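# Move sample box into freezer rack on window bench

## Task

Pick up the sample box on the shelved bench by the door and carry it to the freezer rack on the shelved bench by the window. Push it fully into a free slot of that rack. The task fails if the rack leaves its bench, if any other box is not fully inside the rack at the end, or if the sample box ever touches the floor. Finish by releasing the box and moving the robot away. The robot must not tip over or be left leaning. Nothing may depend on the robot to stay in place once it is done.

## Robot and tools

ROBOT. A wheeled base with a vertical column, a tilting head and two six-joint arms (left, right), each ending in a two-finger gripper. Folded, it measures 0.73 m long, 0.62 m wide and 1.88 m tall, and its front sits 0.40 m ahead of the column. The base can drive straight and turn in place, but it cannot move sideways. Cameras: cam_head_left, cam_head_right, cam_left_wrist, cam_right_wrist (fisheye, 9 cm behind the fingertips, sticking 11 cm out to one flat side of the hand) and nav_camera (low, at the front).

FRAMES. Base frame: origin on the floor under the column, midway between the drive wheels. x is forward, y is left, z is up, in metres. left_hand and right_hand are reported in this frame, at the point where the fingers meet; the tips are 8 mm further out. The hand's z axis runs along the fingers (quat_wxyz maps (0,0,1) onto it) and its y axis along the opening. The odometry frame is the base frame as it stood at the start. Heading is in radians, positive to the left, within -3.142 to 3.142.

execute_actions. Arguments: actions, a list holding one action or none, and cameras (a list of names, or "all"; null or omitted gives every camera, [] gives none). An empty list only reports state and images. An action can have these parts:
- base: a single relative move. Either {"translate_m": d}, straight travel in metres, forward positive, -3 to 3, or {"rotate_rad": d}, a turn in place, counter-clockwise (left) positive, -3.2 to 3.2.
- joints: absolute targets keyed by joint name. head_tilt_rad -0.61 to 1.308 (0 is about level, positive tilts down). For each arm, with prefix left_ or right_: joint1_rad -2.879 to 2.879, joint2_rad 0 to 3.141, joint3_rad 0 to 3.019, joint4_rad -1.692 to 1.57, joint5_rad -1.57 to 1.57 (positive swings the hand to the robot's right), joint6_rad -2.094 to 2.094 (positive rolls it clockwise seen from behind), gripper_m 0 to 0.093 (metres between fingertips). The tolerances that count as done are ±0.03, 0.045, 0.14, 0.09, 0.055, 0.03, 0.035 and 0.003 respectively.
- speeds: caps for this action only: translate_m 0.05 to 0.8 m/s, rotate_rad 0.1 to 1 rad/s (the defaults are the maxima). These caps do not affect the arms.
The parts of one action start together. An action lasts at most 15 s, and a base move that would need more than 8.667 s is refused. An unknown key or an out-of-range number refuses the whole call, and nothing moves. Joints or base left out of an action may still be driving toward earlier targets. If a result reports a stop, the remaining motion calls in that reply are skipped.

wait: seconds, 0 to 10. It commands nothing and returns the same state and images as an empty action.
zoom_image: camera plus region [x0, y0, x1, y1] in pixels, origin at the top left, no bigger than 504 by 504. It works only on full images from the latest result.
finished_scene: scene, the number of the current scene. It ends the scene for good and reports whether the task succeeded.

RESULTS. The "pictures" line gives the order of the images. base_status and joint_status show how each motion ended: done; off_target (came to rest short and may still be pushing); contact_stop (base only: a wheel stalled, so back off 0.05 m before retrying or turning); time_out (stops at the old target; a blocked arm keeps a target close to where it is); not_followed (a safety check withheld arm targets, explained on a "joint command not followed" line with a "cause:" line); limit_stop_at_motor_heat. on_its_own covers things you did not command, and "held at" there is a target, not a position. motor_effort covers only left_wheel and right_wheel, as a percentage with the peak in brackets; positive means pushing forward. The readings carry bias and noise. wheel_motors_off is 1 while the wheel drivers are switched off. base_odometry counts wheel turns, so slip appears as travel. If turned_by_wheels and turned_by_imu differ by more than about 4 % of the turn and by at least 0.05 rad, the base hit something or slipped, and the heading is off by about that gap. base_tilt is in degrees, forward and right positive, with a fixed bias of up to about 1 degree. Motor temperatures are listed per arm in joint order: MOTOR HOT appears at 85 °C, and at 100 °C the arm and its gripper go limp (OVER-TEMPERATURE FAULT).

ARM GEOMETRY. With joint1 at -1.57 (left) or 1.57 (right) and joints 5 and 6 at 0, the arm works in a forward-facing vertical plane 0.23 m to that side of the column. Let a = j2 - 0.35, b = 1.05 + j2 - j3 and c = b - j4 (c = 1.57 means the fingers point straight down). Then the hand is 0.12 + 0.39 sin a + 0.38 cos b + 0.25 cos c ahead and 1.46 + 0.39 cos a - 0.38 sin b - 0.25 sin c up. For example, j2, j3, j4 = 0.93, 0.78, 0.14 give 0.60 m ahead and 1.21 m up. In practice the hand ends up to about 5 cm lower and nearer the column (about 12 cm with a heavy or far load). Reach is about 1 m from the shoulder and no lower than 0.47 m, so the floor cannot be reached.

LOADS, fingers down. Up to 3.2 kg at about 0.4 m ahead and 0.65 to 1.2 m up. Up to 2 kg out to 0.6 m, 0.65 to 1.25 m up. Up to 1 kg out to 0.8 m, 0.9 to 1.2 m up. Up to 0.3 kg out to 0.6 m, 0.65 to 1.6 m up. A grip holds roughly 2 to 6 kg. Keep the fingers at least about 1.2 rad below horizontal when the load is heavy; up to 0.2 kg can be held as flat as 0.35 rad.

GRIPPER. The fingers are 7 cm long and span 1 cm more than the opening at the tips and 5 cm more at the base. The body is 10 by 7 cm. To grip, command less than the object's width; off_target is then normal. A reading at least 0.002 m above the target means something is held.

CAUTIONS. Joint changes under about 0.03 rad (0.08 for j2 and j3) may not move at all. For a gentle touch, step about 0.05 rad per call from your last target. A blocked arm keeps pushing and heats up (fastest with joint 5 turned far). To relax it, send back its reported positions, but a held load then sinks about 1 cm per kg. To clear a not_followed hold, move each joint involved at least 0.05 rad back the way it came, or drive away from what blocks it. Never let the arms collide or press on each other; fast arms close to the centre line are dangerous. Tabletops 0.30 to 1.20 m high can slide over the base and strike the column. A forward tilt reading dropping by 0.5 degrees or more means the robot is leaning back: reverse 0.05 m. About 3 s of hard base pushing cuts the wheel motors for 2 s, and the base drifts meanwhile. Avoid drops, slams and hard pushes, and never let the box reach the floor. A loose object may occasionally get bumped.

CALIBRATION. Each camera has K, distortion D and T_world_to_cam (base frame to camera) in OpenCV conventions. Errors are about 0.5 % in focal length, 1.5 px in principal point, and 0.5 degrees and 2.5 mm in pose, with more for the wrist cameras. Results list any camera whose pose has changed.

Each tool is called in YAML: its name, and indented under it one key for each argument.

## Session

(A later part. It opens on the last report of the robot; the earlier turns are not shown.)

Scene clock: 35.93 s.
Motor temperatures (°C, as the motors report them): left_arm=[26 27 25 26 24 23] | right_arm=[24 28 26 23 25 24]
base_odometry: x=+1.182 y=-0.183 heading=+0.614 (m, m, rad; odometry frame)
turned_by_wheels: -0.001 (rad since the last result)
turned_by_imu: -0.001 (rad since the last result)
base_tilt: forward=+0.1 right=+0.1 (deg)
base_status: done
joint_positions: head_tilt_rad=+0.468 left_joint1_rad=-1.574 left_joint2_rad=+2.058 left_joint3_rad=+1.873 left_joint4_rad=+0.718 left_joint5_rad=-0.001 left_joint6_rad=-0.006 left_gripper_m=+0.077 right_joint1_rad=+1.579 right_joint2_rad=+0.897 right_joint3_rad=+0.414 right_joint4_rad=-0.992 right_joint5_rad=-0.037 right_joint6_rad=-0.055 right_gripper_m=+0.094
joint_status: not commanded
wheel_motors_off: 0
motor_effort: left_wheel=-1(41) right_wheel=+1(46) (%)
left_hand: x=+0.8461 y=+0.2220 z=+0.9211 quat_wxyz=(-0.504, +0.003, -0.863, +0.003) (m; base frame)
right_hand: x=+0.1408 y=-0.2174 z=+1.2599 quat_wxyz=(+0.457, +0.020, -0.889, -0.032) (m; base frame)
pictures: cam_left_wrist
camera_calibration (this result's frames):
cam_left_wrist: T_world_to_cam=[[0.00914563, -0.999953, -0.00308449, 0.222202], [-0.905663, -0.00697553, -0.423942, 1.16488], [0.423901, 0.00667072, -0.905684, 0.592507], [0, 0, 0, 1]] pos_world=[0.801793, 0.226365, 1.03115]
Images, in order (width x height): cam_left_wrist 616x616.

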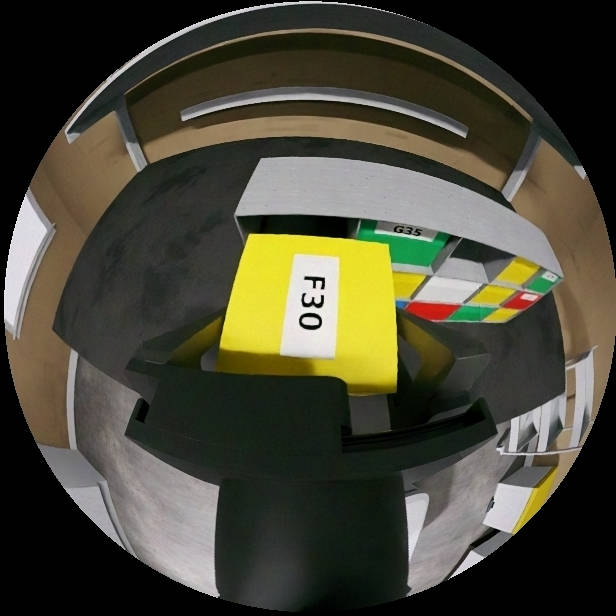

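execute_actions:
  actions:
    - {"base":{"rotate_rad":0.014},"joints":{"left_joint2_rad":2.09}}
  cameras: ["cam_left_wrist","cam_head_right"]

Scene clock: 38.07 s.
Motor temperatures (°C, as the motors report them): left_arm=[26 27 25 26 24 23] | right_arm=[24 28 26 23 25 24]
base_odometry: x=+1.182 y=-0.183 heading=+0.627 (m, m, rad; odometry frame)
turned_by_wheels: +0.013 (rad since the last result)
turned_by_imu: +0.013 (rad since the last result)
base_tilt: forward=+0.0 right=+0.2 (deg)
base_status: done
joint_positions: head_tilt_rad=+0.468 left_joint1_rad=-1.568 left_joint2_rad=+2.083 left_joint3_rad=+1.873 left_joint4_rad=+0.718 left_joint5_rad=-0.001 left_joint6_rad=-0.006 left_gripper_m=+0.077 right_joint1_rad=+1.579 right_joint2_rad=+0.897 right_joint3_rad=+0.414 right_joint4_rad=-0.992 right_joint5_rad=-0.037 right_joint6_rad=-0.055 right_gripper_m=+0.094
joint_status: all done
wheel_motors_off: 0
motor_effort: left_wheel=-2(33) right_wheel=-1(30) (%)
left_hand: x=+0.8324 y=+0.2272 z=+0.9031 quat_wxyz=(-0.494, +0.003, -0.870, +0.000) (m; base frame)
right_hand: x=+0.1408 y=-0.2174 z=+1.2599 quat_wxyz=(+0.457, +0.020, -0.889, -0.032) (m; base frame)
pictures: cam_head_right, cam_left_wrist
camera_calibration (this result's frames):
cam_head_right: T_world_to_cam=[[0.104846, -0.994294, -0.0196633, -0.025867], [-0.492518, -0.0347376, -0.869609, 1.36366], [0.863964, 0.10086, -0.49335, 0.638482], [0, 0, 0, 1]] pos_world=[0.122713, -0.0427464, 1.50033]
cam_left_wrist: T_world_to_cam=[[0.0120468, -0.99989, -0.0086384, 0.23005], [-0.916026, -0.00757161, -0.401046, 1.13296], [0.400937, 0.0127443, -0.916017, 0.609035], [0, 0, 0, 1]] pos_world=[0.790865, 0.230841, 1.01424]
Images, in order (width x height): cam_head_right 896x504, cam_left_wrist 616x616.

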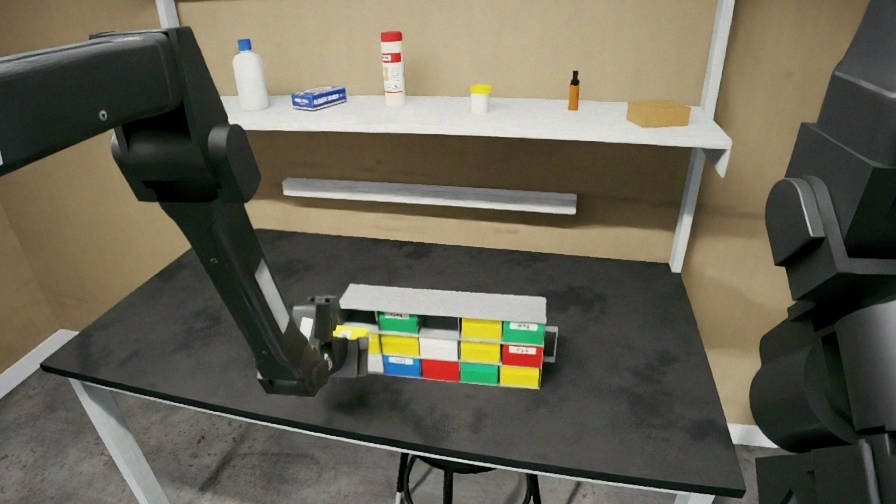

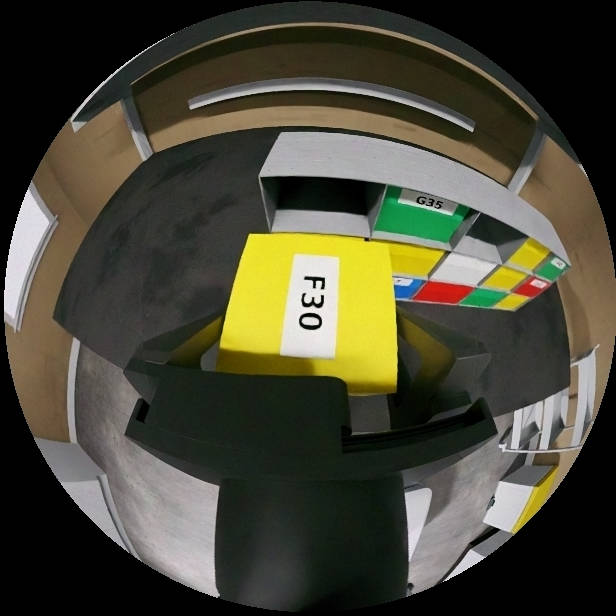

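Aligned; raise slightly through the wrist and advance.

execute_actions:
  actions:
    - {"base":{"translate_m":0.085},"speeds":{"translate_m":0.06},"joints":{"left_joint4_rad":0.76}}
  cameras: ["cam_left_wrist","cam_head_right"]

Scene clock: 40.37 s.
Motor temperatures (°C, as the motors report them): left_arm=[26 28 26 26 24 23] | right_arm=[24 28 26 23 25 24]
base_odometry: x=+1.251 y=-0.133 heading=+0.628 (m, m, rad; odometry frame)
turned_by_wheels: +0.001 (rad since the last result)
turned_by_imu: +0.001 (rad since the last result)
base_tilt: forward=+0.0 right=+0.2 (deg)
base_status: done
joint_positions: head_tilt_rad=+0.468 left_joint1_rad=-1.568 left_joint2_rad=+2.098 left_joint3_rad=+1.863 left_joint4_rad=+0.731 left_joint5_rad=-0.001 left_joint6_rad=-0.004 left_gripper_m=+0.077 right_joint1_rad=+1.579 right_joint2_rad=+0.897 right_joint3_rad=+0.412 right_joint4_rad=-0.992 right_joint5_rad=-0.037 right_joint6_rad=-0.055 right_gripper_m=+0.094
joint_status: all done
wheel_motors_off: 0
motor_effort: left_wheel=+1(38) right_wheel=-2(35) (%)
left_hand: x=+0.8204 y=+0.2269 z=+0.8915 quat_wxyz=(-0.488, +0.002, -0.873, -0.001) (m; base frame)
right_hand: x=+0.1396 y=-0.2174 z=+1.2603 quat_wxyz=(+0.458, +0.020, -0.888, -0.032) (m; base frame)
pictures: cam_head_right, cam_left_wrist
camera_calibration (this result's frames):
cam_head_right: T_world_to_cam=[[0.104846, -0.994294, -0.0196633, -0.0258669], [-0.492518, -0.0347376, -0.869609, 1.36366], [0.863964, 0.10086, -0.49335, 0.638482], [0, 0, 0, 1]] pos_world=[0.122713, -0.0427464, 1.50033]
cam_left_wrist: T_world_to_cam=[[0.0107019, -0.999883, -0.010919, 0.23298], [-0.921162, -0.00560987, -0.389138, 1.11047], [0.389032, 0.0142227, -0.921115, 0.617255], [0, 0, 0, 1]] pos_world=[0.780295, 0.230403, 1.00323]
Images, in order (width x height): cam_head_right 896x504, cam_left_wrist 616x616.

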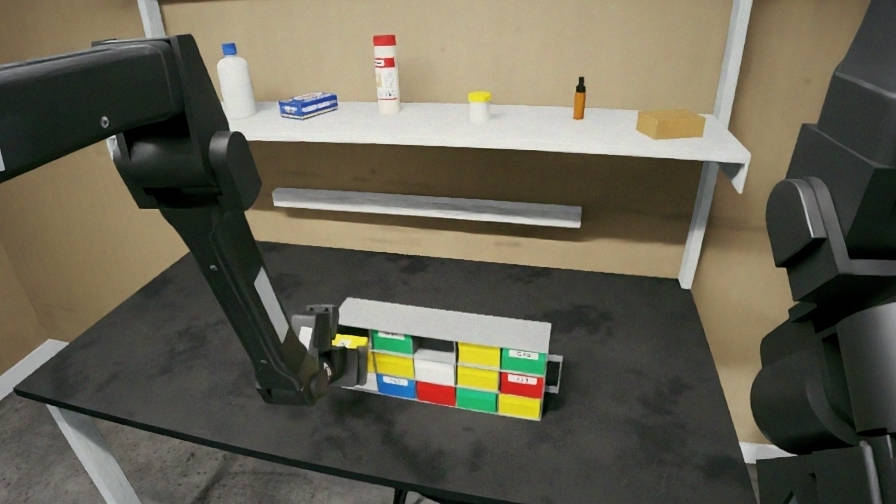

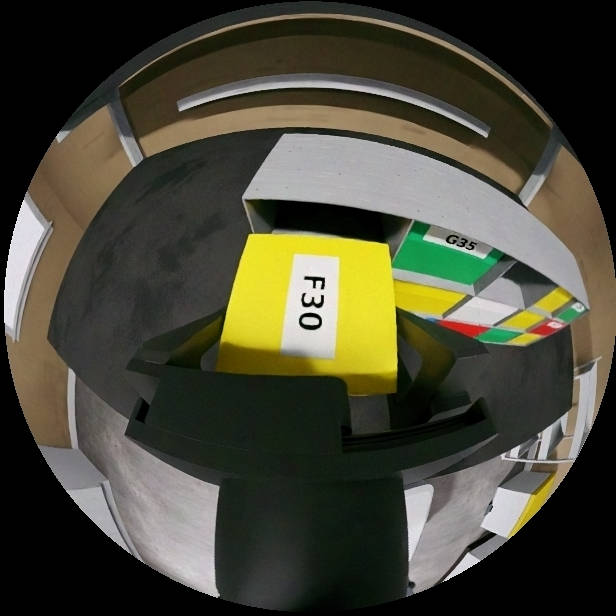

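execute_actions:
  actions:
    - {"base":{"translate_m":-0.06},"joints":{"left_joint2_rad":2.04,"left_joint4_rad":0.72,"left_joint5_rad":0.1}}
  cameras: ["cam_left_wrist","cam_head_right"]

Scene clock: 41.80 s.
Motor temperatures (°C, as the motors report them): left_arm=[26 28 26 26 24 23] | right_arm=[24 28 26 23 25 24]
base_odometry: x=+1.202 y=-0.169 heading=+0.627 (m, m, rad; odometry frame)
turned_by_wheels: -0.001 (rad since the last result)
turned_by_imu: -0.001 (rad since the last result)
base_tilt: forward=+0.0 right=+0.2 (deg)
base_status: done
joint_positions: head_tilt_rad=+0.468 left_joint1_rad=-1.568 left_joint2_rad=+2.066 left_joint3_rad=+1.863 left_joint4_rad=+0.724 left_joint5_rad=+0.097 left_joint6_rad=-0.004 left_gripper_m=+0.077 right_joint1_rad=+1.579 right_joint2_rad=+0.897 right_joint3_rad=+0.410 right_joint4_rad=-0.992 right_joint5_rad=-0.037 right_joint6_rad=-0.055 right_gripper_m=+0.094
joint_status: all done
wheel_motors_off: 0
motor_effort: left_wheel=-1(35) right_wheel=+0(44) (%)
left_hand: x=+0.8365 y=+0.2100 z=+0.9130 quat_wxyz=(-0.498, -0.023, -0.866, +0.042) (m; base frame)
right_hand: x=+0.1386 y=-0.2174 z=+1.2607 quat_wxyz=(+0.459, +0.020, -0.888, -0.032) (m; base frame)
pictures: cam_head_right, cam_left_wrist
camera_calibration (this result's frames):
cam_head_right: T_world_to_cam=[[0.104846, -0.994294, -0.0196633, -0.025867], [-0.492518, -0.0347376, -0.869609, 1.36366], [0.863964, 0.10086, -0.493349, 0.638481], [0, 0, 0, 1]] pos_world=[0.122713, -0.0427464, 1.50033]
cam_left_wrist: T_world_to_cam=[[-0.0740826, -0.996499, 0.038741, 0.241001], [-0.909324, 0.05155, -0.412883, 1.13337], [0.409441, -0.0658155, -0.90996, 0.620497], [0, 0, 0, 1]] pos_world=[0.794399, 0.222571, 1.02324]
Images, in order (width x height): cam_head_right 896x504, cam_left_wrist 616x616.

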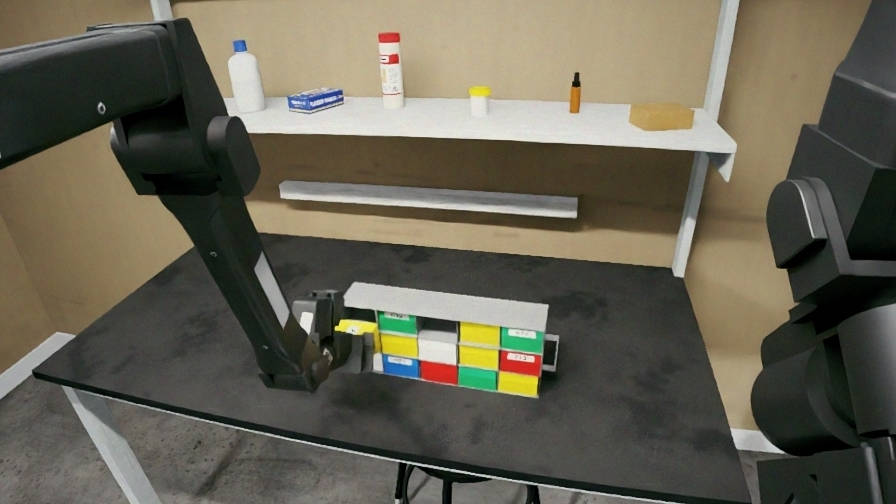

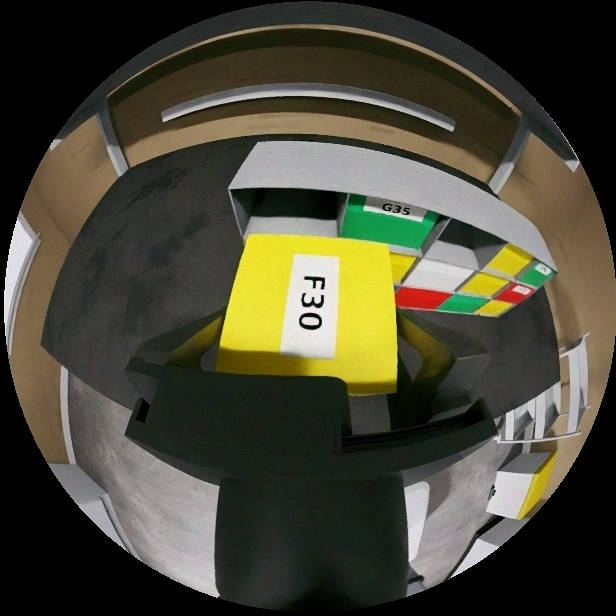

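execute_actions:
  actions:
    - {"base":{"rotate_rad":0.014}}
  cameras: []

execute_actions:
  actions:
    - {"base":{"translate_m":0.04},"speeds":{"translate_m":0.06}}
  cameras: ["cam_left_wrist"]

Scene clock: 42.60 s.
Motor temperatures (°C, as the motors report them): left_arm=[26 28 26 26 24 23] | right_arm=[24 28 26 23 25 24]
base_odometry: x=+1.202 y=-0.169 heading=+0.639 (m, m, rad; odometry frame)
turned_by_wheels: +0.013 (rad since the last result)
turned_by_imu: +0.013 (rad since the last result)
base_tilt: forward=+0.0 right=+0.2 (deg)
base_status: done
joint_positions: head_tilt_rad=+0.468 left_joint1_rad=-1.568 left_joint2_rad=+2.066 left_joint3_rad=+1.863 left_joint4_rad=+0.724 left_joint5_rad=+0.098 left_joint6_rad=-0.004 left_gripper_m=+0.077 right_joint1_rad=+1.579 right_joint2_rad=+0.897 right_joint3_rad=+0.410 right_joint4_rad=-0.992 right_joint5_rad=-0.037 right_joint6_rad=-0.055 right_gripper_m=+0.094
joint_status: not commanded
wheel_motors_off: 0
motor_effort: left_wheel=-1(36) right_wheel=+0(33) (%)
left_hand: x=+0.8365 y=+0.2103 z=+0.9130 quat_wxyz=(-0.498, -0.023, -0.866, +0.042) (m; base frame)
right_hand: x=+0.1386 y=-0.2174 z=+1.2607 quat_wxyz=(+0.459, +0.020, -0.888, -0.032) (m; base frame)
pictures: none
No camera images: the call's "cameras" was empty. Leave "cameras" out to get every camera's image.

Scene clock: 44.00 s.
Motor temperatures (°C, as the motors report them): left_arm=[26 28 26 26 24 23] | right_arm=[24 28 26 23 25 24]
base_odometry: x=+1.234 y=-0.145 heading=+0.640 (m, m, rad; odometry frame)
turned_by_wheels: +0.001 (rad since the last result)
turned_by_imu: +0.001 (rad since the last result)
base_tilt: forward=+0.0 right=+0.2 (deg)
base_status: done
joint_positions: head_tilt_rad=+0.468 left_joint1_rad=-1.569 left_joint2_rad=+2.064 left_joint3_rad=+1.863 left_joint4_rad=+0.724 left_joint5_rad=+0.098 left_joint6_rad=-0.004 left_gripper_m=+0.077 right_joint1_rad=+1.579 right_joint2_rad=+0.897 right_joint3_rad=+0.411 right_joint4_rad=-0.992 right_joint5_rad=-0.037 right_joint6_rad=-0.055 right_gripper_m=+0.094
joint_status: not commanded
wheel_motors_off: 0
motor_effort: left_wheel=+0(40) right_wheel=+1(31) (%)
left_hand: x=+0.8380 y=+0.2096 z=+0.9149 quat_wxyz=(-0.499, -0.023, -0.865, +0.042) (m; base frame)
right_hand: x=+0.1394 y=-0.2174 z=+1.2604 quat_wxyz=(+0.458, +0.020, -0.888, -0.032) (m; base frame)
pictures: cam_left_wrist
camera_calibration (this result's frames):
cam_left_wrist: T_world_to_cam=[[-0.0747108, -0.99644, 0.039059, 0.240867], [-0.908191, 0.0518135, -0.415336, 1.13673], [0.411834, -0.0665032, -0.908829, 0.618726], [0, 0, 0, 1]] pos_world=[0.795552, 0.222259, 1.02503]
Images, in order (width x height): cam_left_wrist 616x616.

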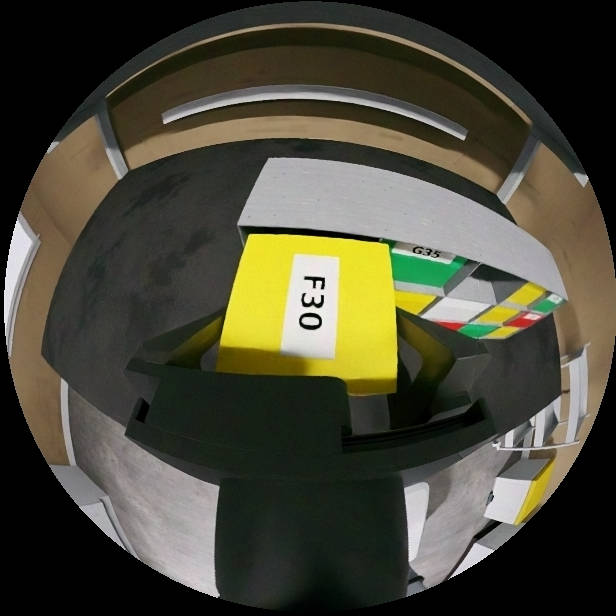

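execute_actions:
  actions:
    - {"base":{"translate_m":0.035},"speeds":{"translate_m":0.05}}
  cameras: ["cam_left_wrist"]

Scene clock: 45.57 s.
Motor temperatures (°C, as the motors report them): left_arm=[26 28 26 26 24 23] | right_arm=[24 28 26 23 25 24]
base_odometry: x=+1.262 y=-0.124 heading=+0.641 (m, m, rad; odometry frame)
turned_by_wheels: +0.001 (rad since the last result)
turned_by_imu: +0.001 (rad since the last result)
base_tilt: forward=+0.0 right=+0.2 (deg)
base_status: done
joint_positions: head_tilt_rad=+0.468 left_joint1_rad=-1.569 left_joint2_rad=+2.064 left_joint3_rad=+1.859 left_joint4_rad=+0.723 left_joint5_rad=+0.101 left_joint6_rad=-0.001 left_gripper_m=+0.077 right_joint1_rad=+1.579 right_joint2_rad=+0.897 right_joint3_rad=+0.411 right_joint4_rad=-0.992 right_joint5_rad=-0.037 right_joint6_rad=-0.055 right_gripper_m=+0.094
joint_status: not commanded
wheel_motors_off: 0
motor_effort: left_wheel=+1(35) right_wheel=-1(31) (%)
left_hand: x=+0.8359 y=+0.2091 z=+0.9134 quat_wxyz=(-0.497, -0.024, -0.866, +0.043) (m; base frame)
right_hand: x=+0.1394 y=-0.2174 z=+1.2604 quat_wxyz=(+0.458, +0.020, -0.888, -0.032) (m; base frame)
pictures: cam_left_wrist
camera_calibration (this result's frames):
cam_left_wrist: T_world_to_cam=[[-0.078286, -0.996168, 0.0389925, 0.243246], [-0.909947, 0.0554224, -0.411004, 1.13105], [0.407268, -0.067657, -0.910799, 0.624039], [0, 0, 0, 1]] pos_world=[0.794084, 0.221849, 1.02375]
Images, in order (width x height): cam_left_wrist 616x616.

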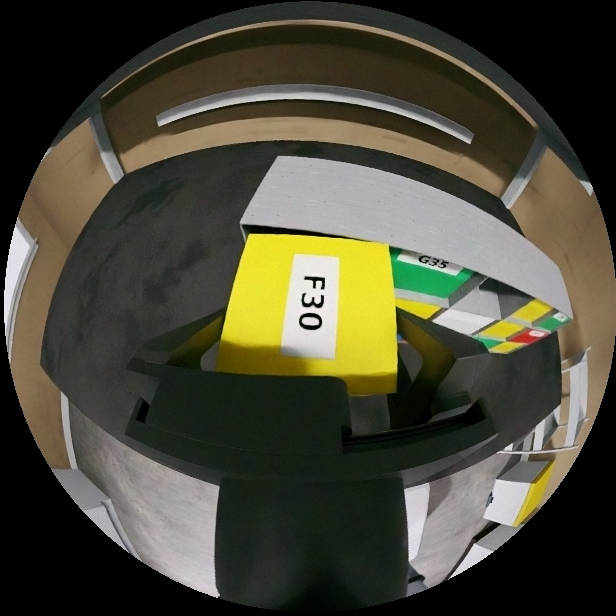

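execute_actions:
  actions:
    - {"base":{"translate_m":-0.04},"joints":{"left_joint5_rad":0.2}}
  cameras: []

execute_actions:
  actions:
    - {"base":{"rotate_rad":0.03}}
  cameras: ["cam_left_wrist","cam_head_right"]

Scene clock: 46.60 s.
Motor temperatures (°C, as the motors report them): left_arm=[26 28 26 26 24 23] | right_arm=[24 28 26 23 25 24]
base_odometry: x=+1.230 y=-0.148 heading=+0.639 (m, m, rad; odometry frame)
turned_by_wheels: -0.002 (rad since the last result)
turned_by_imu: -0.002 (rad since the last result)
base_tilt: forward=+0.0 right=+0.2 (deg)
base_status: done
joint_positions: head_tilt_rad=+0.468 left_joint1_rad=-1.569 left_joint2_rad=+2.062 left_joint3_rad=+1.859 left_joint4_rad=+0.723 left_joint5_rad=+0.198 left_joint6_rad=-0.001 left_gripper_m=+0.077 right_joint1_rad=+1.579 right_joint2_rad=+0.897 right_joint3_rad=+0.408 right_joint4_rad=-0.992 right_joint5_rad=-0.037 right_joint6_rad=-0.055 right_gripper_m=+0.094
joint_status: all done
wheel_motors_off: 0
motor_effort: left_wheel=-1(37) right_wheel=-2(44) (%)
left_hand: x=+0.8346 y=+0.1926 z=+0.9157 quat_wxyz=(-0.496, -0.049, -0.863, +0.085) (m; base frame)
right_hand: x=+0.1376 y=-0.2174 z=+1.2610 quat_wxyz=(+0.460, +0.020, -0.887, -0.032) (m; base frame)
pictures: none
No camera images: the call's "cameras" was empty. Leave "cameras" out to get every camera's image.

Scene clock: 47.40 s.
Motor temperatures (°C, as the motors report them): left_arm=[26 28 26 26 24 23] | right_arm=[24 28 26 23 25 24]
base_odometry: x=+1.230 y=-0.148 heading=+0.668 (m, m, rad; odometry frame)
turned_by_wheels: +0.029 (rad since the last result)
turned_by_imu: +0.028 (rad since the last result)
base_tilt: forward=+0.1 right=+0.2 (deg)
base_status: done
joint_positions: head_tilt_rad=+0.468 left_joint1_rad=-1.565 left_joint2_rad=+2.062 left_joint3_rad=+1.859 left_joint4_rad=+0.723 left_joint5_rad=+0.198 left_joint6_rad=-0.001 left_gripper_m=+0.077 right_joint1_rad=+1.579 right_joint2_rad=+0.897 right_joint3_rad=+0.408 right_joint4_rad=-0.992 right_joint5_rad=-0.037 right_joint6_rad=-0.055 right_gripper_m=+0.094
joint_status: not commanded
wheel_motors_off: 0
motor_effort: left_wheel=-1(39) right_wheel=-1(36) (%)
left_hand: x=+0.8349 y=+0.1954 z=+0.9159 quat_wxyz=(-0.496, -0.049, -0.863, +0.083) (m; base frame)
right_hand: x=+0.1376 y=-0.2174 z=+1.2610 quat_wxyz=(+0.460, +0.020, -0.887, -0.032) (m; base frame)
pictures: cam_head_right, cam_left_wrist
camera_calibration (this result's frames):
cam_head_right: T_world_to_cam=[[0.104846, -0.994294, -0.0196632, -0.0258671], [-0.492517, -0.0347376, -0.869609, 1.36366], [0.863964, 0.10086, -0.493349, 0.63848], [0, 0, 0, 1]] pos_world=[0.122713, -0.0427464, 1.50034]
cam_left_wrist: T_world_to_cam=[[-0.159935, -0.983514, 0.0843843, 0.253609], [-0.90238, 0.111015, -0.416396, 1.11963], [0.400163, -0.142743, -0.905259, 0.64134], [0, 0, 0, 1]] pos_world=[0.79425, 0.216679, 1.02539]
Images, in order (width x height): cam_head_right 896x504, cam_left_wrist 616x616.

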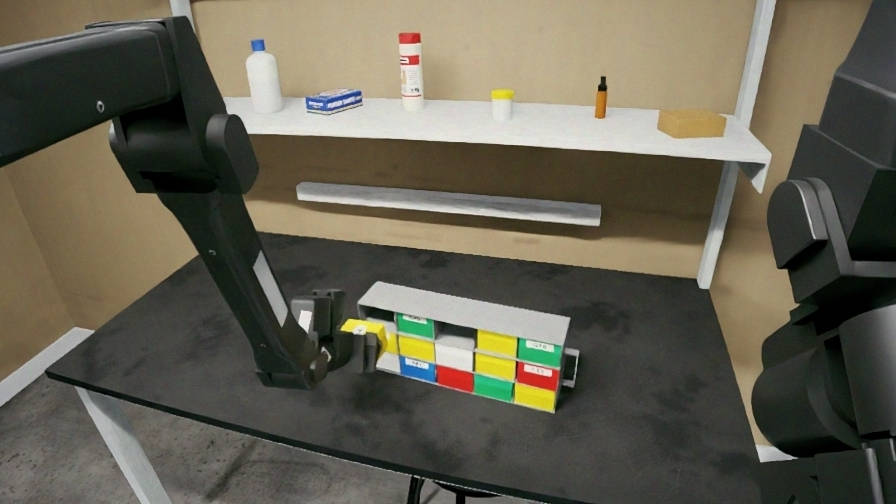

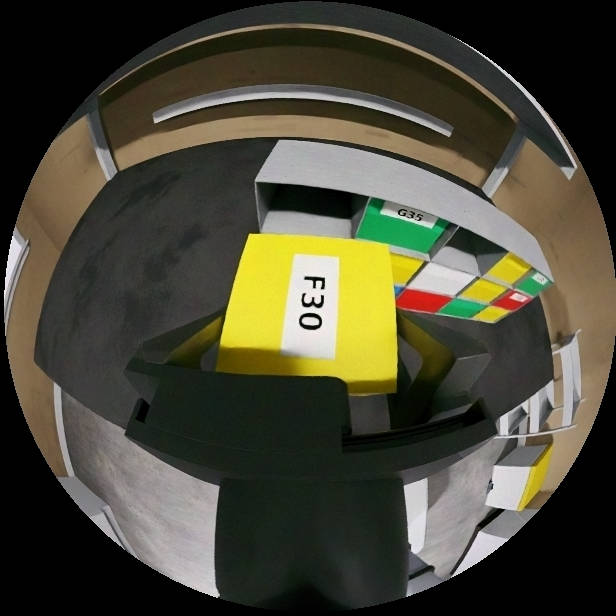

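execute_actions:
  actions:
    - {"base":{"translate_m":-0.15},"joints":{"left_joint5_rad":0}}
  cameras: []

execute_actions:
  actions:
    - {"base":{"rotate_rad":-0.68}}
  cameras: []

execute_actions:
  actions:
    - {"base":{"translate_m":-0.55}}
  cameras: []

execute_actions:
  actions:
    - {"base":{"rotate_rad":0.43}}
  cameras: []

execute_actions:
  actions:
    - {"base":{"translate_m":0.45}}
  cameras: ["cam_left_wrist","cam_head_right"]

Scene clock: 49.33 s.
Motor temperatures (°C, as the motors report them): left_arm=[26 29 26 26 24 23] | right_arm=[24 28 26 23 25 24]
base_odometry: x=+1.113 y=-0.240 heading=+0.668 (m, m, rad; odometry frame)
turned_by_wheels: +0.001 (rad since the last result)
turned_by_imu: +0.001 (rad since the last result)
base_tilt: forward=+0.0 right=+0.2 (deg)
base_status: done
joint_positions: head_tilt_rad=+0.468 left_joint1_rad=-1.569 left_joint2_rad=+2.060 left_joint3_rad=+1.859 left_joint4_rad=+0.723 left_joint5_rad=+0.002 left_joint6_rad=-0.001 left_gripper_m=+0.077 right_joint1_rad=+1.579 right_joint2_rad=+0.897 right_joint3_rad=+0.409 right_joint4_rad=-0.992 right_joint5_rad=-0.037 right_joint6_rad=-0.055 right_gripper_m=+0.094
joint_status: all done
wheel_motors_off: 0
motor_effort: left_wheel=+0(54) right_wheel=+0(31) (%)
left_hand: x=+0.8385 y=+0.2257 z=+0.9154 quat_wxyz=(-0.499, +0.000, -0.866, +0.000) (m; base frame)
right_hand: x=+0.1383 y=-0.2174 z=+1.2608 quat_wxyz=(+0.459, +0.020, -0.888, -0.032) (m; base frame)
pictures: none
No camera images: the call's "cameras" was empty. Leave "cameras" out to get every camera's image.

Scene clock: 51.60 s.
Motor temperatures (°C, as the motors report them): left_arm=[26 29 26 26 24 23] | right_arm=[24 28 26 23 25 24]
base_odometry: x=+1.113 y=-0.240 heading=-0.011 (m, m, rad; odometry frame)
turned_by_wheels: -0.679 (rad since the last result)
turned_by_imu: -0.680 (rad since the last result)
base_tilt: forward=+0.0 right=+0.1 (deg)
base_status: done
joint_positions: head_tilt_rad=+0.468 left_joint1_rad=-1.574 left_joint2_rad=+2.060 left_joint3_rad=+1.859 left_joint4_rad=+0.723 left_joint5_rad=+0.001 left_joint6_rad=-0.001 left_gripper_m=+0.077 right_joint1_rad=+1.579 right_joint2_rad=+0.897 right_joint3_rad=+0.409 right_joint4_rad=-0.992 right_joint5_rad=-0.037 right_joint6_rad=-0.055 right_gripper_m=+0.094
joint_status: not commanded
wheel_motors_off: 0
motor_effort: left_wheel=+2(43) right_wheel=-1(34) (%)
left_hand: x=+0.8385 y=+0.2220 z=+0.9154 quat_wxyz=(-0.499, +0.000, -0.866, +0.002) (m; base frame)
right_hand: x=+0.1383 y=-0.2174 z=+1.2608 quat_wxyz=(+0.459, +0.020, -0.888, -0.032) (m; base frame)
pictures: none
No camera images: the call's "cameras" was empty. Leave "cameras" out to get every camera's image.

Scene clock: 54.07 s.
Motor temperatures (°C, as the motors report them): left_arm=[26 29 26 26 24 23] | right_arm=[24 28 26 23 25 24]
base_odometry: x=+0.563 y=-0.234 heading=-0.011 (m, m, rad; odometry frame)
turned_by_wheels: +0.000 (rad since the last result)
turned_by_imu: +0.000 (rad since the last result)
base_tilt: forward=+0.0 right=+0.2 (deg)
base_status: done
joint_positions: head_tilt_rad=+0.468 left_joint1_rad=-1.573 left_joint2_rad=+2.060 left_joint3_rad=+1.859 left_joint4_rad=+0.723 left_joint5_rad=+0.001 left_joint6_rad=-0.001 left_gripper_m=+0.077 right_joint1_rad=+1.579 right_joint2_rad=+0.897 right_joint3_rad=+0.408 right_joint4_rad=-0.992 right_joint5_rad=-0.037 right_joint6_rad=-0.055 right_gripper_m=+0.094
joint_status: not commanded
wheel_motors_off: 0
motor_effort: left_wheel=+0(45) right_wheel=+0(48) (%)
left_hand: x=+0.8387 y=+0.2224 z=+0.9157 quat_wxyz=(-0.499, +0.000, -0.866, +0.002) (m; base frame)
right_hand: x=+0.1377 y=-0.2174 z=+1.2610 quat_wxyz=(+0.460, +0.020, -0.887, -0.032) (m; base frame)
pictures: none
No camera images: the call's "cameras" was empty. Leave "cameras" out to get every camera's image.

Scene clock: 56.03 s.
Motor temperatures (°C, as the motors report them): left_arm=[26 29 26 26 24 23] | right_arm=[24 28 26 23 25 24]
base_odometry: x=+0.562 y=-0.234 heading=+0.418 (m, m, rad; odometry frame)
turned_by_wheels: +0.430 (rad since the last result)
turned_by_imu: +0.429 (rad since the last result)
base_tilt: forward=+0.0 right=+0.2 (deg)
base_status: done
joint_positions: head_tilt_rad=+0.468 left_joint1_rad=-1.568 left_joint2_rad=+2.060 left_joint3_rad=+1.859 left_joint4_rad=+0.723 left_joint5_rad=+0.000 left_joint6_rad=-0.001 left_gripper_m=+0.077 right_joint1_rad=+1.579 right_joint2_rad=+0.897 right_joint3_rad=+0.409 right_joint4_rad=-0.992 right_joint5_rad=-0.037 right_joint6_rad=-0.055 right_gripper_m=+0.094
joint_status: not commanded
wheel_motors_off: 0
motor_effort: left_wheel=-1(32) right_wheel=+3(40) (%)
left_hand: x=+0.8387 y=+0.2267 z=+0.9157 quat_wxyz=(-0.499, +0.001, -0.866, -0.001) (m; base frame)
right_hand: x=+0.1381 y=-0.2174 z=+1.2609 quat_wxyz=(+0.459, +0.020, -0.888, -0.032) (m; base frame)
pictures: none
No camera images: the call's "cameras" was empty. Leave "cameras" out to get every camera's image.

Scene clock: 58.47 s.
Motor temperatures (°C, as the motors report them): left_arm=[26 29 26 26 24 23] | right_arm=[24 28 26 23 25 24]
base_odometry: x=+0.974 y=-0.051 heading=+0.418 (m, m, rad; odometry frame)
turned_by_wheels: +0.000 (rad since the last result)
turned_by_imu: +0.000 (rad since the last result)
base_tilt: forward=+0.0 right=+0.2 (deg)
base_status: done
joint_positions: head_tilt_rad=+0.468 left_joint1_rad=-1.569 left_joint2_rad=+2.058 left_joint3_rad=+1.861 left_joint4_rad=+0.723 left_joint5_rad=+0.000 left_joint6_rad=-0.001 left_gripper_m=+0.077 right_joint1_rad=+1.579 right_joint2_rad=+0.897 right_joint3_rad=+0.412 right_joint4_rad=-0.992 right_joint5_rad=-0.037 right_joint6_rad=-0.055 right_gripper_m=+0.094
joint_status: not commanded
wheel_motors_off: 0
motor_effort: left_wheel=+1(46) right_wheel=-2(48) (%)
left_hand: x=+0.8405 y=+0.2264 z=+0.9176 quat_wxyz=(-0.501, +0.001, -0.866, -0.001) (m; base frame)
right_hand: x=+0.1399 y=-0.2174 z=+1.2602 quat_wxyz=(+0.458, +0.020, -0.888, -0.032) (m; base frame)
pictures: cam_head_right, cam_left_wrist
camera_calibration (this result's frames):
cam_head_right: T_world_to_cam=[[0.104848, -0.994294, -0.0196569, -0.0258769], [-0.492465, -0.0347376, -0.869639, 1.3637], [0.863994, 0.10086, -0.493297, 0.638399], [0, 0, 0, 1]] pos_world=[0.122715, -0.0427464, 1.50034]
cam_left_wrist: T_world_to_cam=[[0.0086338, -0.999894, -0.0117182, 0.234971], [-0.909191, -0.00297096, -0.41637, 1.15348], [0.416291, 0.014249, -0.90912, 0.599498], [0, 0, 0, 1]] pos_world=[0.797135, 0.229831, 1.02804]
Images, in order (width x height): cam_head_right 896x504, cam_left_wrist 616x616.

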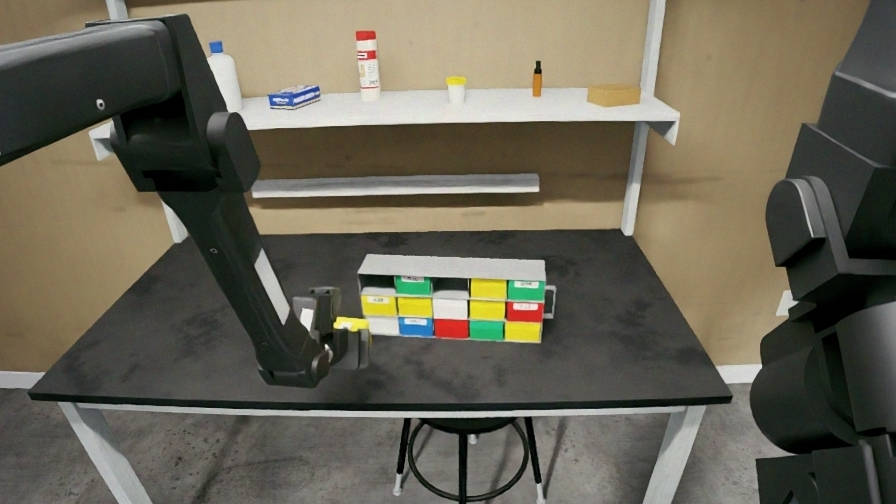

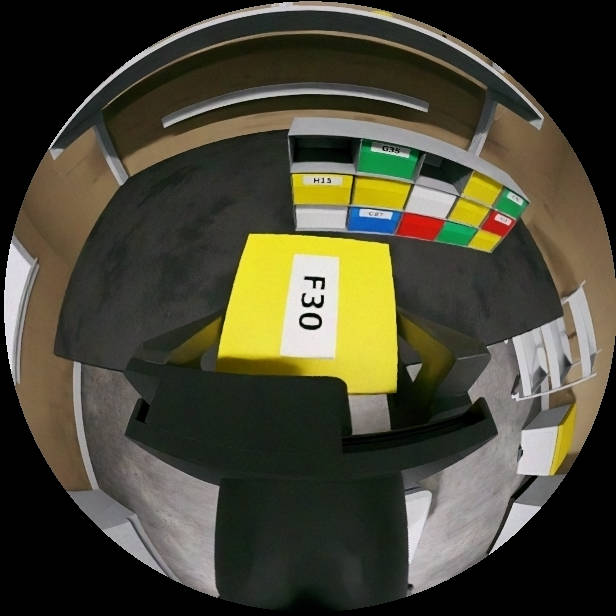

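execute_actions:
  actions:
    - {"base":{"rotate_rad":-0.01}}
  cameras: []

execute_actions:
  actions:
    - {"base":{"translate_m":0.13}}
  cameras: ["cam_left_wrist"]

Scene clock: 59.10 s.
Motor temperatures (°C, as the motors report them): left_arm=[26 29 26 26 24 23] | right_arm=[24 28 26 23 25 24]
base_odometry: x=+0.974 y=-0.051 heading=+0.409 (m, m, rad; odometry frame)
turned_by_wheels: -0.009 (rad since the last result)
turned_by_imu: -0.009 (rad since the last result)
base_tilt: forward=+0.1 right=+0.2 (deg)
base_status: done
joint_positions: head_tilt_rad=+0.468 left_joint1_rad=-1.571 left_joint2_rad=+2.058 left_joint3_rad=+1.861 left_joint4_rad=+0.723 left_joint5_rad=+0.000 left_joint6_rad=-0.001 left_gripper_m=+0.077 right_joint1_rad=+1.579 right_joint2_rad=+0.897 right_joint3_rad=+0.411 right_joint4_rad=-0.992 right_joint5_rad=-0.037 right_joint6_rad=-0.055 right_gripper_m=+0.094
joint_status: not commanded
wheel_motors_off: 0
motor_effort: left_wheel=+1(32) right_wheel=-2(34) (%)
left_hand: x=+0.8407 y=+0.2247 z=+0.9179 quat_wxyz=(-0.501, +0.001, -0.865, +0.000) (m; base frame)
right_hand: x=+0.1395 y=-0.2174 z=+1.2604 quat_wxyz=(+0.458, +0.020, -0.888, -0.032) (m; base frame)
pictures: none
No camera images: the call's "cameras" was empty. Leave "cameras" out to get every camera's image.

Scene clock: 60.73 s.
Motor temperatures (°C, as the motors report them): left_arm=[26 29 27 26 24 23] | right_arm=[24 28 26 23 25 24]
base_odometry: x=+1.093 y=+0.000 heading=+0.408 (m, m, rad; odometry frame)
turned_by_wheels: -0.001 (rad since the last result)
turned_by_imu: -0.002 (rad since the last result)
base_tilt: forward=+0.1 right=+0.2 (deg)
base_status: done
joint_positions: head_tilt_rad=+0.468 left_joint1_rad=-1.571 left_joint2_rad=+2.056 left_joint3_rad=+1.861 left_joint4_rad=+0.723 left_joint5_rad=+0.000 left_joint6_rad=-0.001 left_gripper_m=+0.077 right_joint1_rad=+1.579 right_joint2_rad=+0.897 right_joint3_rad=+0.412 right_joint4_rad=-0.992 right_joint5_rad=-0.037 right_joint6_rad=-0.055 right_gripper_m=+0.094
joint_status: not commanded
wheel_motors_off: 0
motor_effort: left_wheel=+0(42) right_wheel=+1(50) (%)
left_hand: x=+0.8419 y=+0.2247 z=+0.9194 quat_wxyz=(-0.502, +0.001, -0.865, +0.000) (m; base frame)
right_hand: x=+0.1397 y=-0.2174 z=+1.2603 quat_wxyz=(+0.458, +0.020, -0.888, -0.032) (m; base frame)
pictures: cam_left_wrist
camera_calibration (this result's frames):
cam_left_wrist: T_world_to_cam=[[0.00770647, -0.99992, -0.0100464, 0.232614], [-0.908078, -0.00279097, -0.418791, 1.15674], [0.41873, 0.0123503, -0.908027, 0.597908], [0, 0, 0, 1]] pos_world=[0.79826, 0.22844, 1.02969]
Images, in order (width x height): cam_left_wrist 616x616.

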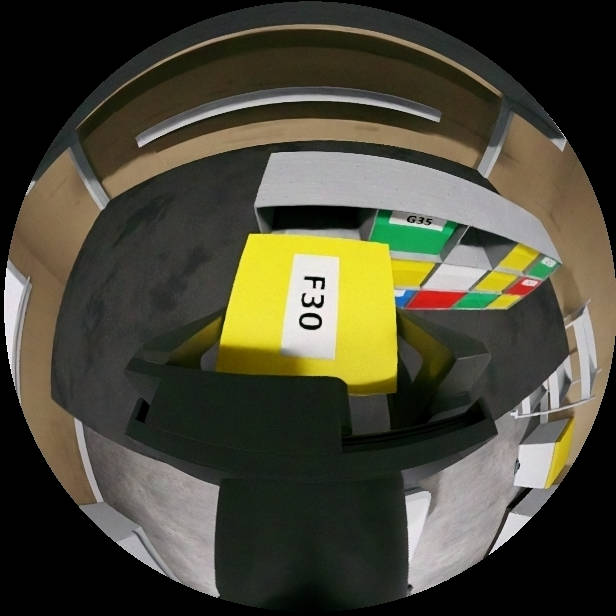

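execute_actions:
  actions:
    - {"joints":{"left_joint4_rad":0.685}}
  cameras: []

execute_actions:
  actions:
    - {"base":{"translate_m":0.055},"speeds":{"translate_m":0.05}}
  cameras: ["cam_left_wrist"]

Scene clock: 61.53 s.
Motor temperatures (°C, as the motors report them): left_arm=[26 29 27 26 24 23] | right_arm=[24 28 26 23 25 24]
base_odometry: x=+1.093 y=+0.000 heading=+0.408 (m, m, rad; odometry frame)
turned_by_wheels: +0.000 (rad since the last result)
turned_by_imu: +0.000 (rad since the last result)
base_tilt: forward=+0.0 right=+0.2 (deg)
base_status: not commanded
joint_positions: head_tilt_rad=+0.468 left_joint1_rad=-1.571 left_joint2_rad=+2.056 left_joint3_rad=+1.861 left_joint4_rad=+0.693 left_joint5_rad=+0.000 left_joint6_rad=-0.001 left_gripper_m=+0.077 right_joint1_rad=+1.579 right_joint2_rad=+0.897 right_joint3_rad=+0.412 right_joint4_rad=-0.992 right_joint5_rad=-0.037 right_joint6_rad=-0.055 right_gripper_m=+0.094
joint_status: all done
wheel_motors_off: 0
motor_effort: left_wheel=+0(0) right_wheel=+0(0) (%)
left_hand: x=+0.8381 y=+0.2247 z=+0.9130 quat_wxyz=(-0.489, +0.001, -0.872, +0.000) (m; base frame)
right_hand: x=+0.1397 y=-0.2174 z=+1.2603 quat_wxyz=(+0.458, +0.020, -0.888, -0.032) (m; base frame)
pictures: none
No camera images: the call's "cameras" was empty. Leave "cameras" out to get every camera's image.

Scene clock: 63.40 s.
Motor temperatures (°C, as the motors report them): left_arm=[26 29 27 26 24 23] | right_arm=[24 28 26 23 25 24]
base_odometry: x=+1.144 y=+0.022 heading=+0.407 (m, m, rad; odometry frame)
turned_by_wheels: -0.001 (rad since the last result)
turned_by_imu: -0.001 (rad since the last result)
base_tilt: forward=+0.1 right=+0.2 (deg)
base_status: done
joint_positions: head_tilt_rad=+0.468 left_joint1_rad=-1.571 left_joint2_rad=+2.055 left_joint3_rad=+1.861 left_joint4_rad=+0.692 left_joint5_rad=+0.000 left_joint6_rad=-0.001 left_gripper_m=+0.077 right_joint1_rad=+1.579 right_joint2_rad=+0.897 right_joint3_rad=+0.411 right_joint4_rad=-0.992 right_joint5_rad=-0.037 right_joint6_rad=-0.055 right_gripper_m=+0.094
joint_status: not commanded
wheel_motors_off: 0
motor_effort: left_wheel=+0(33) right_wheel=-1(31) (%)
left_hand: x=+0.8385 y=+0.2247 z=+0.9134 quat_wxyz=(-0.489, +0.001, -0.872, +0.000) (m; base frame)
right_hand: x=+0.1395 y=-0.2174 z=+1.2604 quat_wxyz=(+0.458, +0.020, -0.888, -0.032) (m; base frame)
pictures: cam_left_wrist
camera_calibration (this result's frames):
cam_left_wrist: T_world_to_cam=[[0.00741071, -0.99992, -0.0102675, 0.233032], [-0.920136, -0.00279843, -0.39159, 1.13644], [0.39153, 0.0123495, -0.920083, 0.62779], [0, 0, 0, 1]] pos_world=[0.79815, 0.228441, 1.02503]
Images, in order (width x height): cam_left_wrist 616x616.

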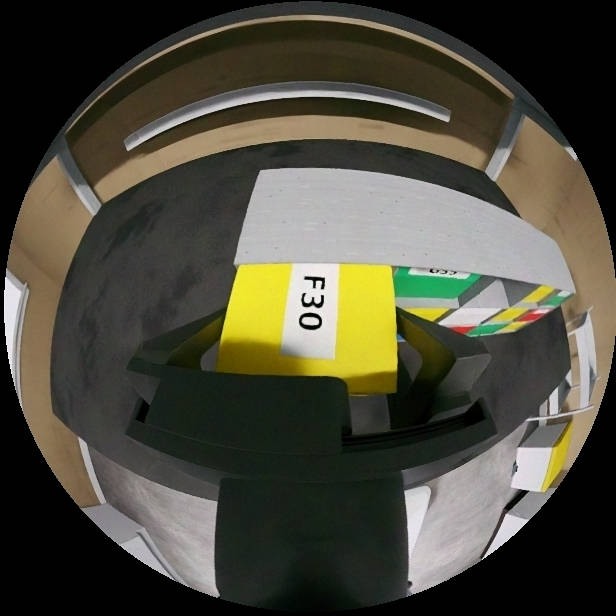

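It's entering. A bit more, release, back, close, push.

execute_actions:
  actions:
    - {"base":{"translate_m":0.022},"speeds":{"translate_m":0.05}}
  cameras: []

execute_actions:
  actions:
    - {"joints":{"left_gripper_m":0.093}}
  cameras: []

execute_actions:
  actions:
    - {"base":{"translate_m":-0.06},"speeds":{"translate_m":0.1}}
  cameras: []

execute_actions:
  actions:
    - {"joints":{"left_gripper_m":0.02}}
  cameras: []

execute_actions:
  actions:
    - {"base":{"translate_m":0.06},"speeds":{"translate_m":0.05}}
  cameras: ["cam_left_wrist","cam_head_right"]

Scene clock: 64.57 s.
Motor temperatures (°C, as the motors report them): left_arm=[26 29 27 26 24 23] | right_arm=[24 28 26 23 25 24]
base_odometry: x=+1.164 y=+0.031 heading=+0.407 (m, m, rad; odometry frame)
turned_by_wheels: +0.000 (rad since the last result)
turned_by_imu: +0.000 (rad since the last result)
base_tilt: forward=+0.0 right=+0.2 (deg)
base_status: done
joint_positions: head_tilt_rad=+0.468 left_joint1_rad=-1.569 left_joint2_rad=+2.055 left_joint3_rad=+1.861 left_joint4_rad=+0.690 left_joint5_rad=+0.003 left_joint6_rad=-0.001 left_gripper_m=+0.077 right_joint1_rad=+1.579 right_joint2_rad=+0.897 right_joint3_rad=+0.411 right_joint4_rad=-0.992 right_joint5_rad=-0.037 right_joint6_rad=-0.055 right_gripper_m=+0.094
joint_status: not commanded
wheel_motors_off: 0
motor_effort: left_wheel=+1(31) right_wheel=+0(30) (%)
left_hand: x=+0.8384 y=+0.2253 z=+0.9132 quat_wxyz=(-0.488, +0.000, -0.873, +0.001) (m; base frame)
right_hand: x=+0.1395 y=-0.2174 z=+1.2604 quat_wxyz=(+0.458, +0.020, -0.888, -0.032) (m; base frame)
pictures: none
No camera images: the call's "cameras" was empty. Leave "cameras" out to get every camera's image.

Scene clock: 65.23 s.
Motor temperatures (°C, as the motors report them): left_arm=[26 29 27 26 24 23] | right_arm=[24 28 26 23 25 24]
base_odometry: x=+1.164 y=+0.031 heading=+0.407 (m, m, rad; odometry frame)
turned_by_wheels: +0.000 (rad since the last result)
turned_by_imu: +0.000 (rad since the last result)
base_tilt: forward=+0.0 right=+0.2 (deg)
base_status: not commanded
joint_positions: head_tilt_rad=+0.468 left_joint1_rad=-1.561 left_joint2_rad=+2.055 left_joint3_rad=+1.861 left_joint4_rad=+0.690 left_joint5_rad=+0.003 left_joint6_rad=-0.004 left_gripper_m=+0.093 right_joint1_rad=+1.579 right_joint2_rad=+0.897 right_joint3_rad=+0.411 right_joint4_rad=-0.992 right_joint5_rad=-0.037 right_joint6_rad=-0.055 right_gripper_m=+0.094
joint_status: all done
wheel_motors_off: 0
motor_effort: left_wheel=+1(1) right_wheel=+1(1) (%)
left_hand: x=+0.8384 y=+0.2320 z=+0.9133 quat_wxyz=(-0.488, +0.001, -0.873, -0.002) (m; base frame)
right_hand: x=+0.1395 y=-0.2174 z=+1.2604 quat_wxyz=(+0.458, +0.020, -0.888, -0.032) (m; base frame)
pictures: none
No camera images: the call's "cameras" was empty. Leave "cameras" out to get every camera's image.

Scene clock: 66.70 s.
Motor temperatures (°C, as the motors report them): left_arm=[26 30 27 26 24 23] | right_arm=[24 28 26 23 25 24]
base_odometry: x=+1.109 y=+0.007 heading=+0.408 (m, m, rad; odometry frame)
turned_by_wheels: +0.001 (rad since the last result)
turned_by_imu: +0.001 (rad since the last result)
base_tilt: forward=+0.0 right=+0.1 (deg)
base_status: done
joint_positions: head_tilt_rad=+0.468 left_joint1_rad=-1.564 left_joint2_rad=+2.055 left_joint3_rad=+1.861 left_joint4_rad=+0.690 left_joint5_rad=+0.002 left_joint6_rad=-0.004 left_gripper_m=+0.093 right_joint1_rad=+1.579 right_joint2_rad=+0.897 right_joint3_rad=+0.411 right_joint4_rad=-0.992 right_joint5_rad=-0.037 right_joint6_rad=-0.055 right_gripper_m=+0.094
joint_status: not commanded
wheel_motors_off: 0
motor_effort: left_wheel=+1(38) right_wheel=-1(28) (%)
left_hand: x=+0.8384 y=+0.2299 z=+0.9132 quat_wxyz=(-0.488, +0.001, -0.873, -0.001) (m; base frame)
right_hand: x=+0.1391 y=-0.2174 z=+1.2605 quat_wxyz=(+0.458, +0.020, -0.888, -0.032) (m; base frame)
pictures: none
No camera images: the call's "cameras" was empty. Leave "cameras" out to get every camera's image.

Scene clock: 67.47 s.
Motor temperatures (°C, as the motors report them): left_arm=[26 30 27 26 24 23] | right_arm=[24 28 26 23 25 24]
base_odometry: x=+1.109 y=+0.007 heading=+0.408 (m, m, rad; odometry frame)
turned_by_wheels: +0.000 (rad since the last result)
turned_by_imu: +0.000 (rad since the last result)
base_tilt: forward=+0.0 right=+0.2 (deg)
base_status: not commanded
joint_positions: head_tilt_rad=+0.468 left_joint1_rad=-1.587 left_joint2_rad=+2.055 left_joint3_rad=+1.861 left_joint4_rad=+0.690 left_joint5_rad=+0.006 left_joint6_rad=-0.004 left_gripper_m=+0.020 right_joint1_rad=+1.579 right_joint2_rad=+0.897 right_joint3_rad=+0.411 right_joint4_rad=-0.992 right_joint5_rad=-0.037 right_joint6_rad=-0.055 right_gripper_m=+0.094
joint_status: all done
wheel_motors_off: 0
motor_effort: left_wheel=+1(2) right_wheel=-2(1) (%)
left_hand: x=+0.8384 y=+0.2098 z=+0.9134 quat_wxyz=(-0.488, +0.000, -0.873, +0.012) (m; base frame)
right_hand: x=+0.1391 y=-0.2174 z=+1.2605 quat_wxyz=(+0.458, +0.020, -0.888, -0.032) (m; base frame)
pictures: none
No camera images: the call's "cameras" was empty. Leave "cameras" out to get every camera's image.

Scene clock: 69.33 s.
Motor temperatures (°C, as the motors report them): left_arm=[26 30 27 26 24 23] | right_arm=[24 28 26 23 25 24]
base_odometry: x=+1.164 y=+0.031 heading=+0.407 (m, m, rad; odometry frame)
turned_by_wheels: -0.001 (rad since the last result)
turned_by_imu: -0.001 (rad since the last result)
base_tilt: forward=+0.1 right=+0.1 (deg)
base_status: done
joint_positions: head_tilt_rad=+0.468 left_joint1_rad=-1.592 left_joint2_rad=+2.053 left_joint3_rad=+1.862 left_joint4_rad=+0.690 left_joint5_rad=+0.009 left_joint6_rad=-0.004 left_gripper_m=+0.020 right_joint1_rad=+1.579 right_joint2_rad=+0.897 right_joint3_rad=+0.412 right_joint4_rad=-0.992 right_joint5_rad=-0.037 right_joint6_rad=-0.055 right_gripper_m=+0.094
joint_status: not commanded
wheel_motors_off: 0
motor_effort: left_wheel=+0(34) right_wheel=+1(30) (%)
left_hand: x=+0.8393 y=+0.2051 z=+0.9147 quat_wxyz=(-0.489, -0.001, -0.872, +0.015) (m; base frame)
right_hand: x=+0.1397 y=-0.2174 z=+1.2603 quat_wxyz=(+0.458, +0.020, -0.888, -0.032) (m; base frame)
pictures: cam_head_right, cam_left_wrist
camera_calibration (this result's frames):
cam_head_right: T_world_to_cam=[[0.104848, -0.994294, -0.0196541, -0.0258811], [-0.492442, -0.0347376, -0.869652, 1.36372], [0.864007, 0.10086, -0.493274, 0.638363], [0, 0, 0, 1]] pos_world=[0.122716, -0.0427464, 1.50034]
cam_left_wrist: T_world_to_cam=[[-0.00956172, -0.999845, 0.0147615, 0.204736], [-0.920129, 0.00301782, -0.391604, 1.13641], [0.391499, -0.0173269, -0.920015, 0.634886], [0, 0, 0, 1]] pos_world=[0.799046, 0.212276, 1.02611]
Images, in order (width x height): cam_head_right 896x504, cam_left_wrist 616x616.

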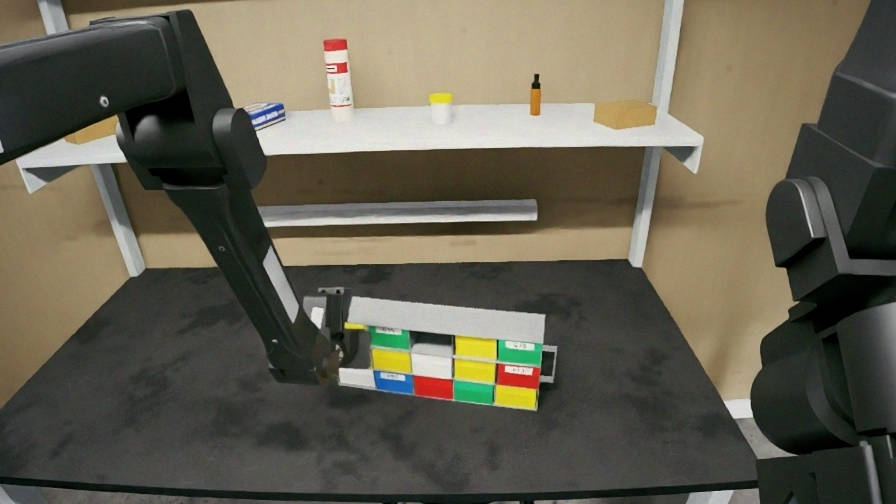

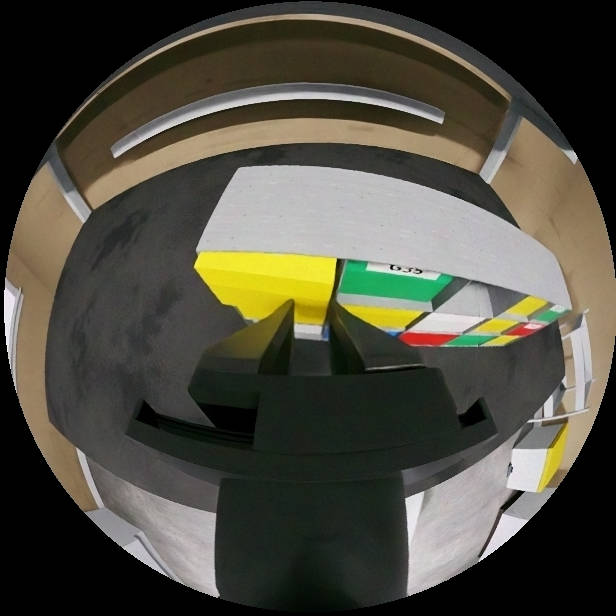

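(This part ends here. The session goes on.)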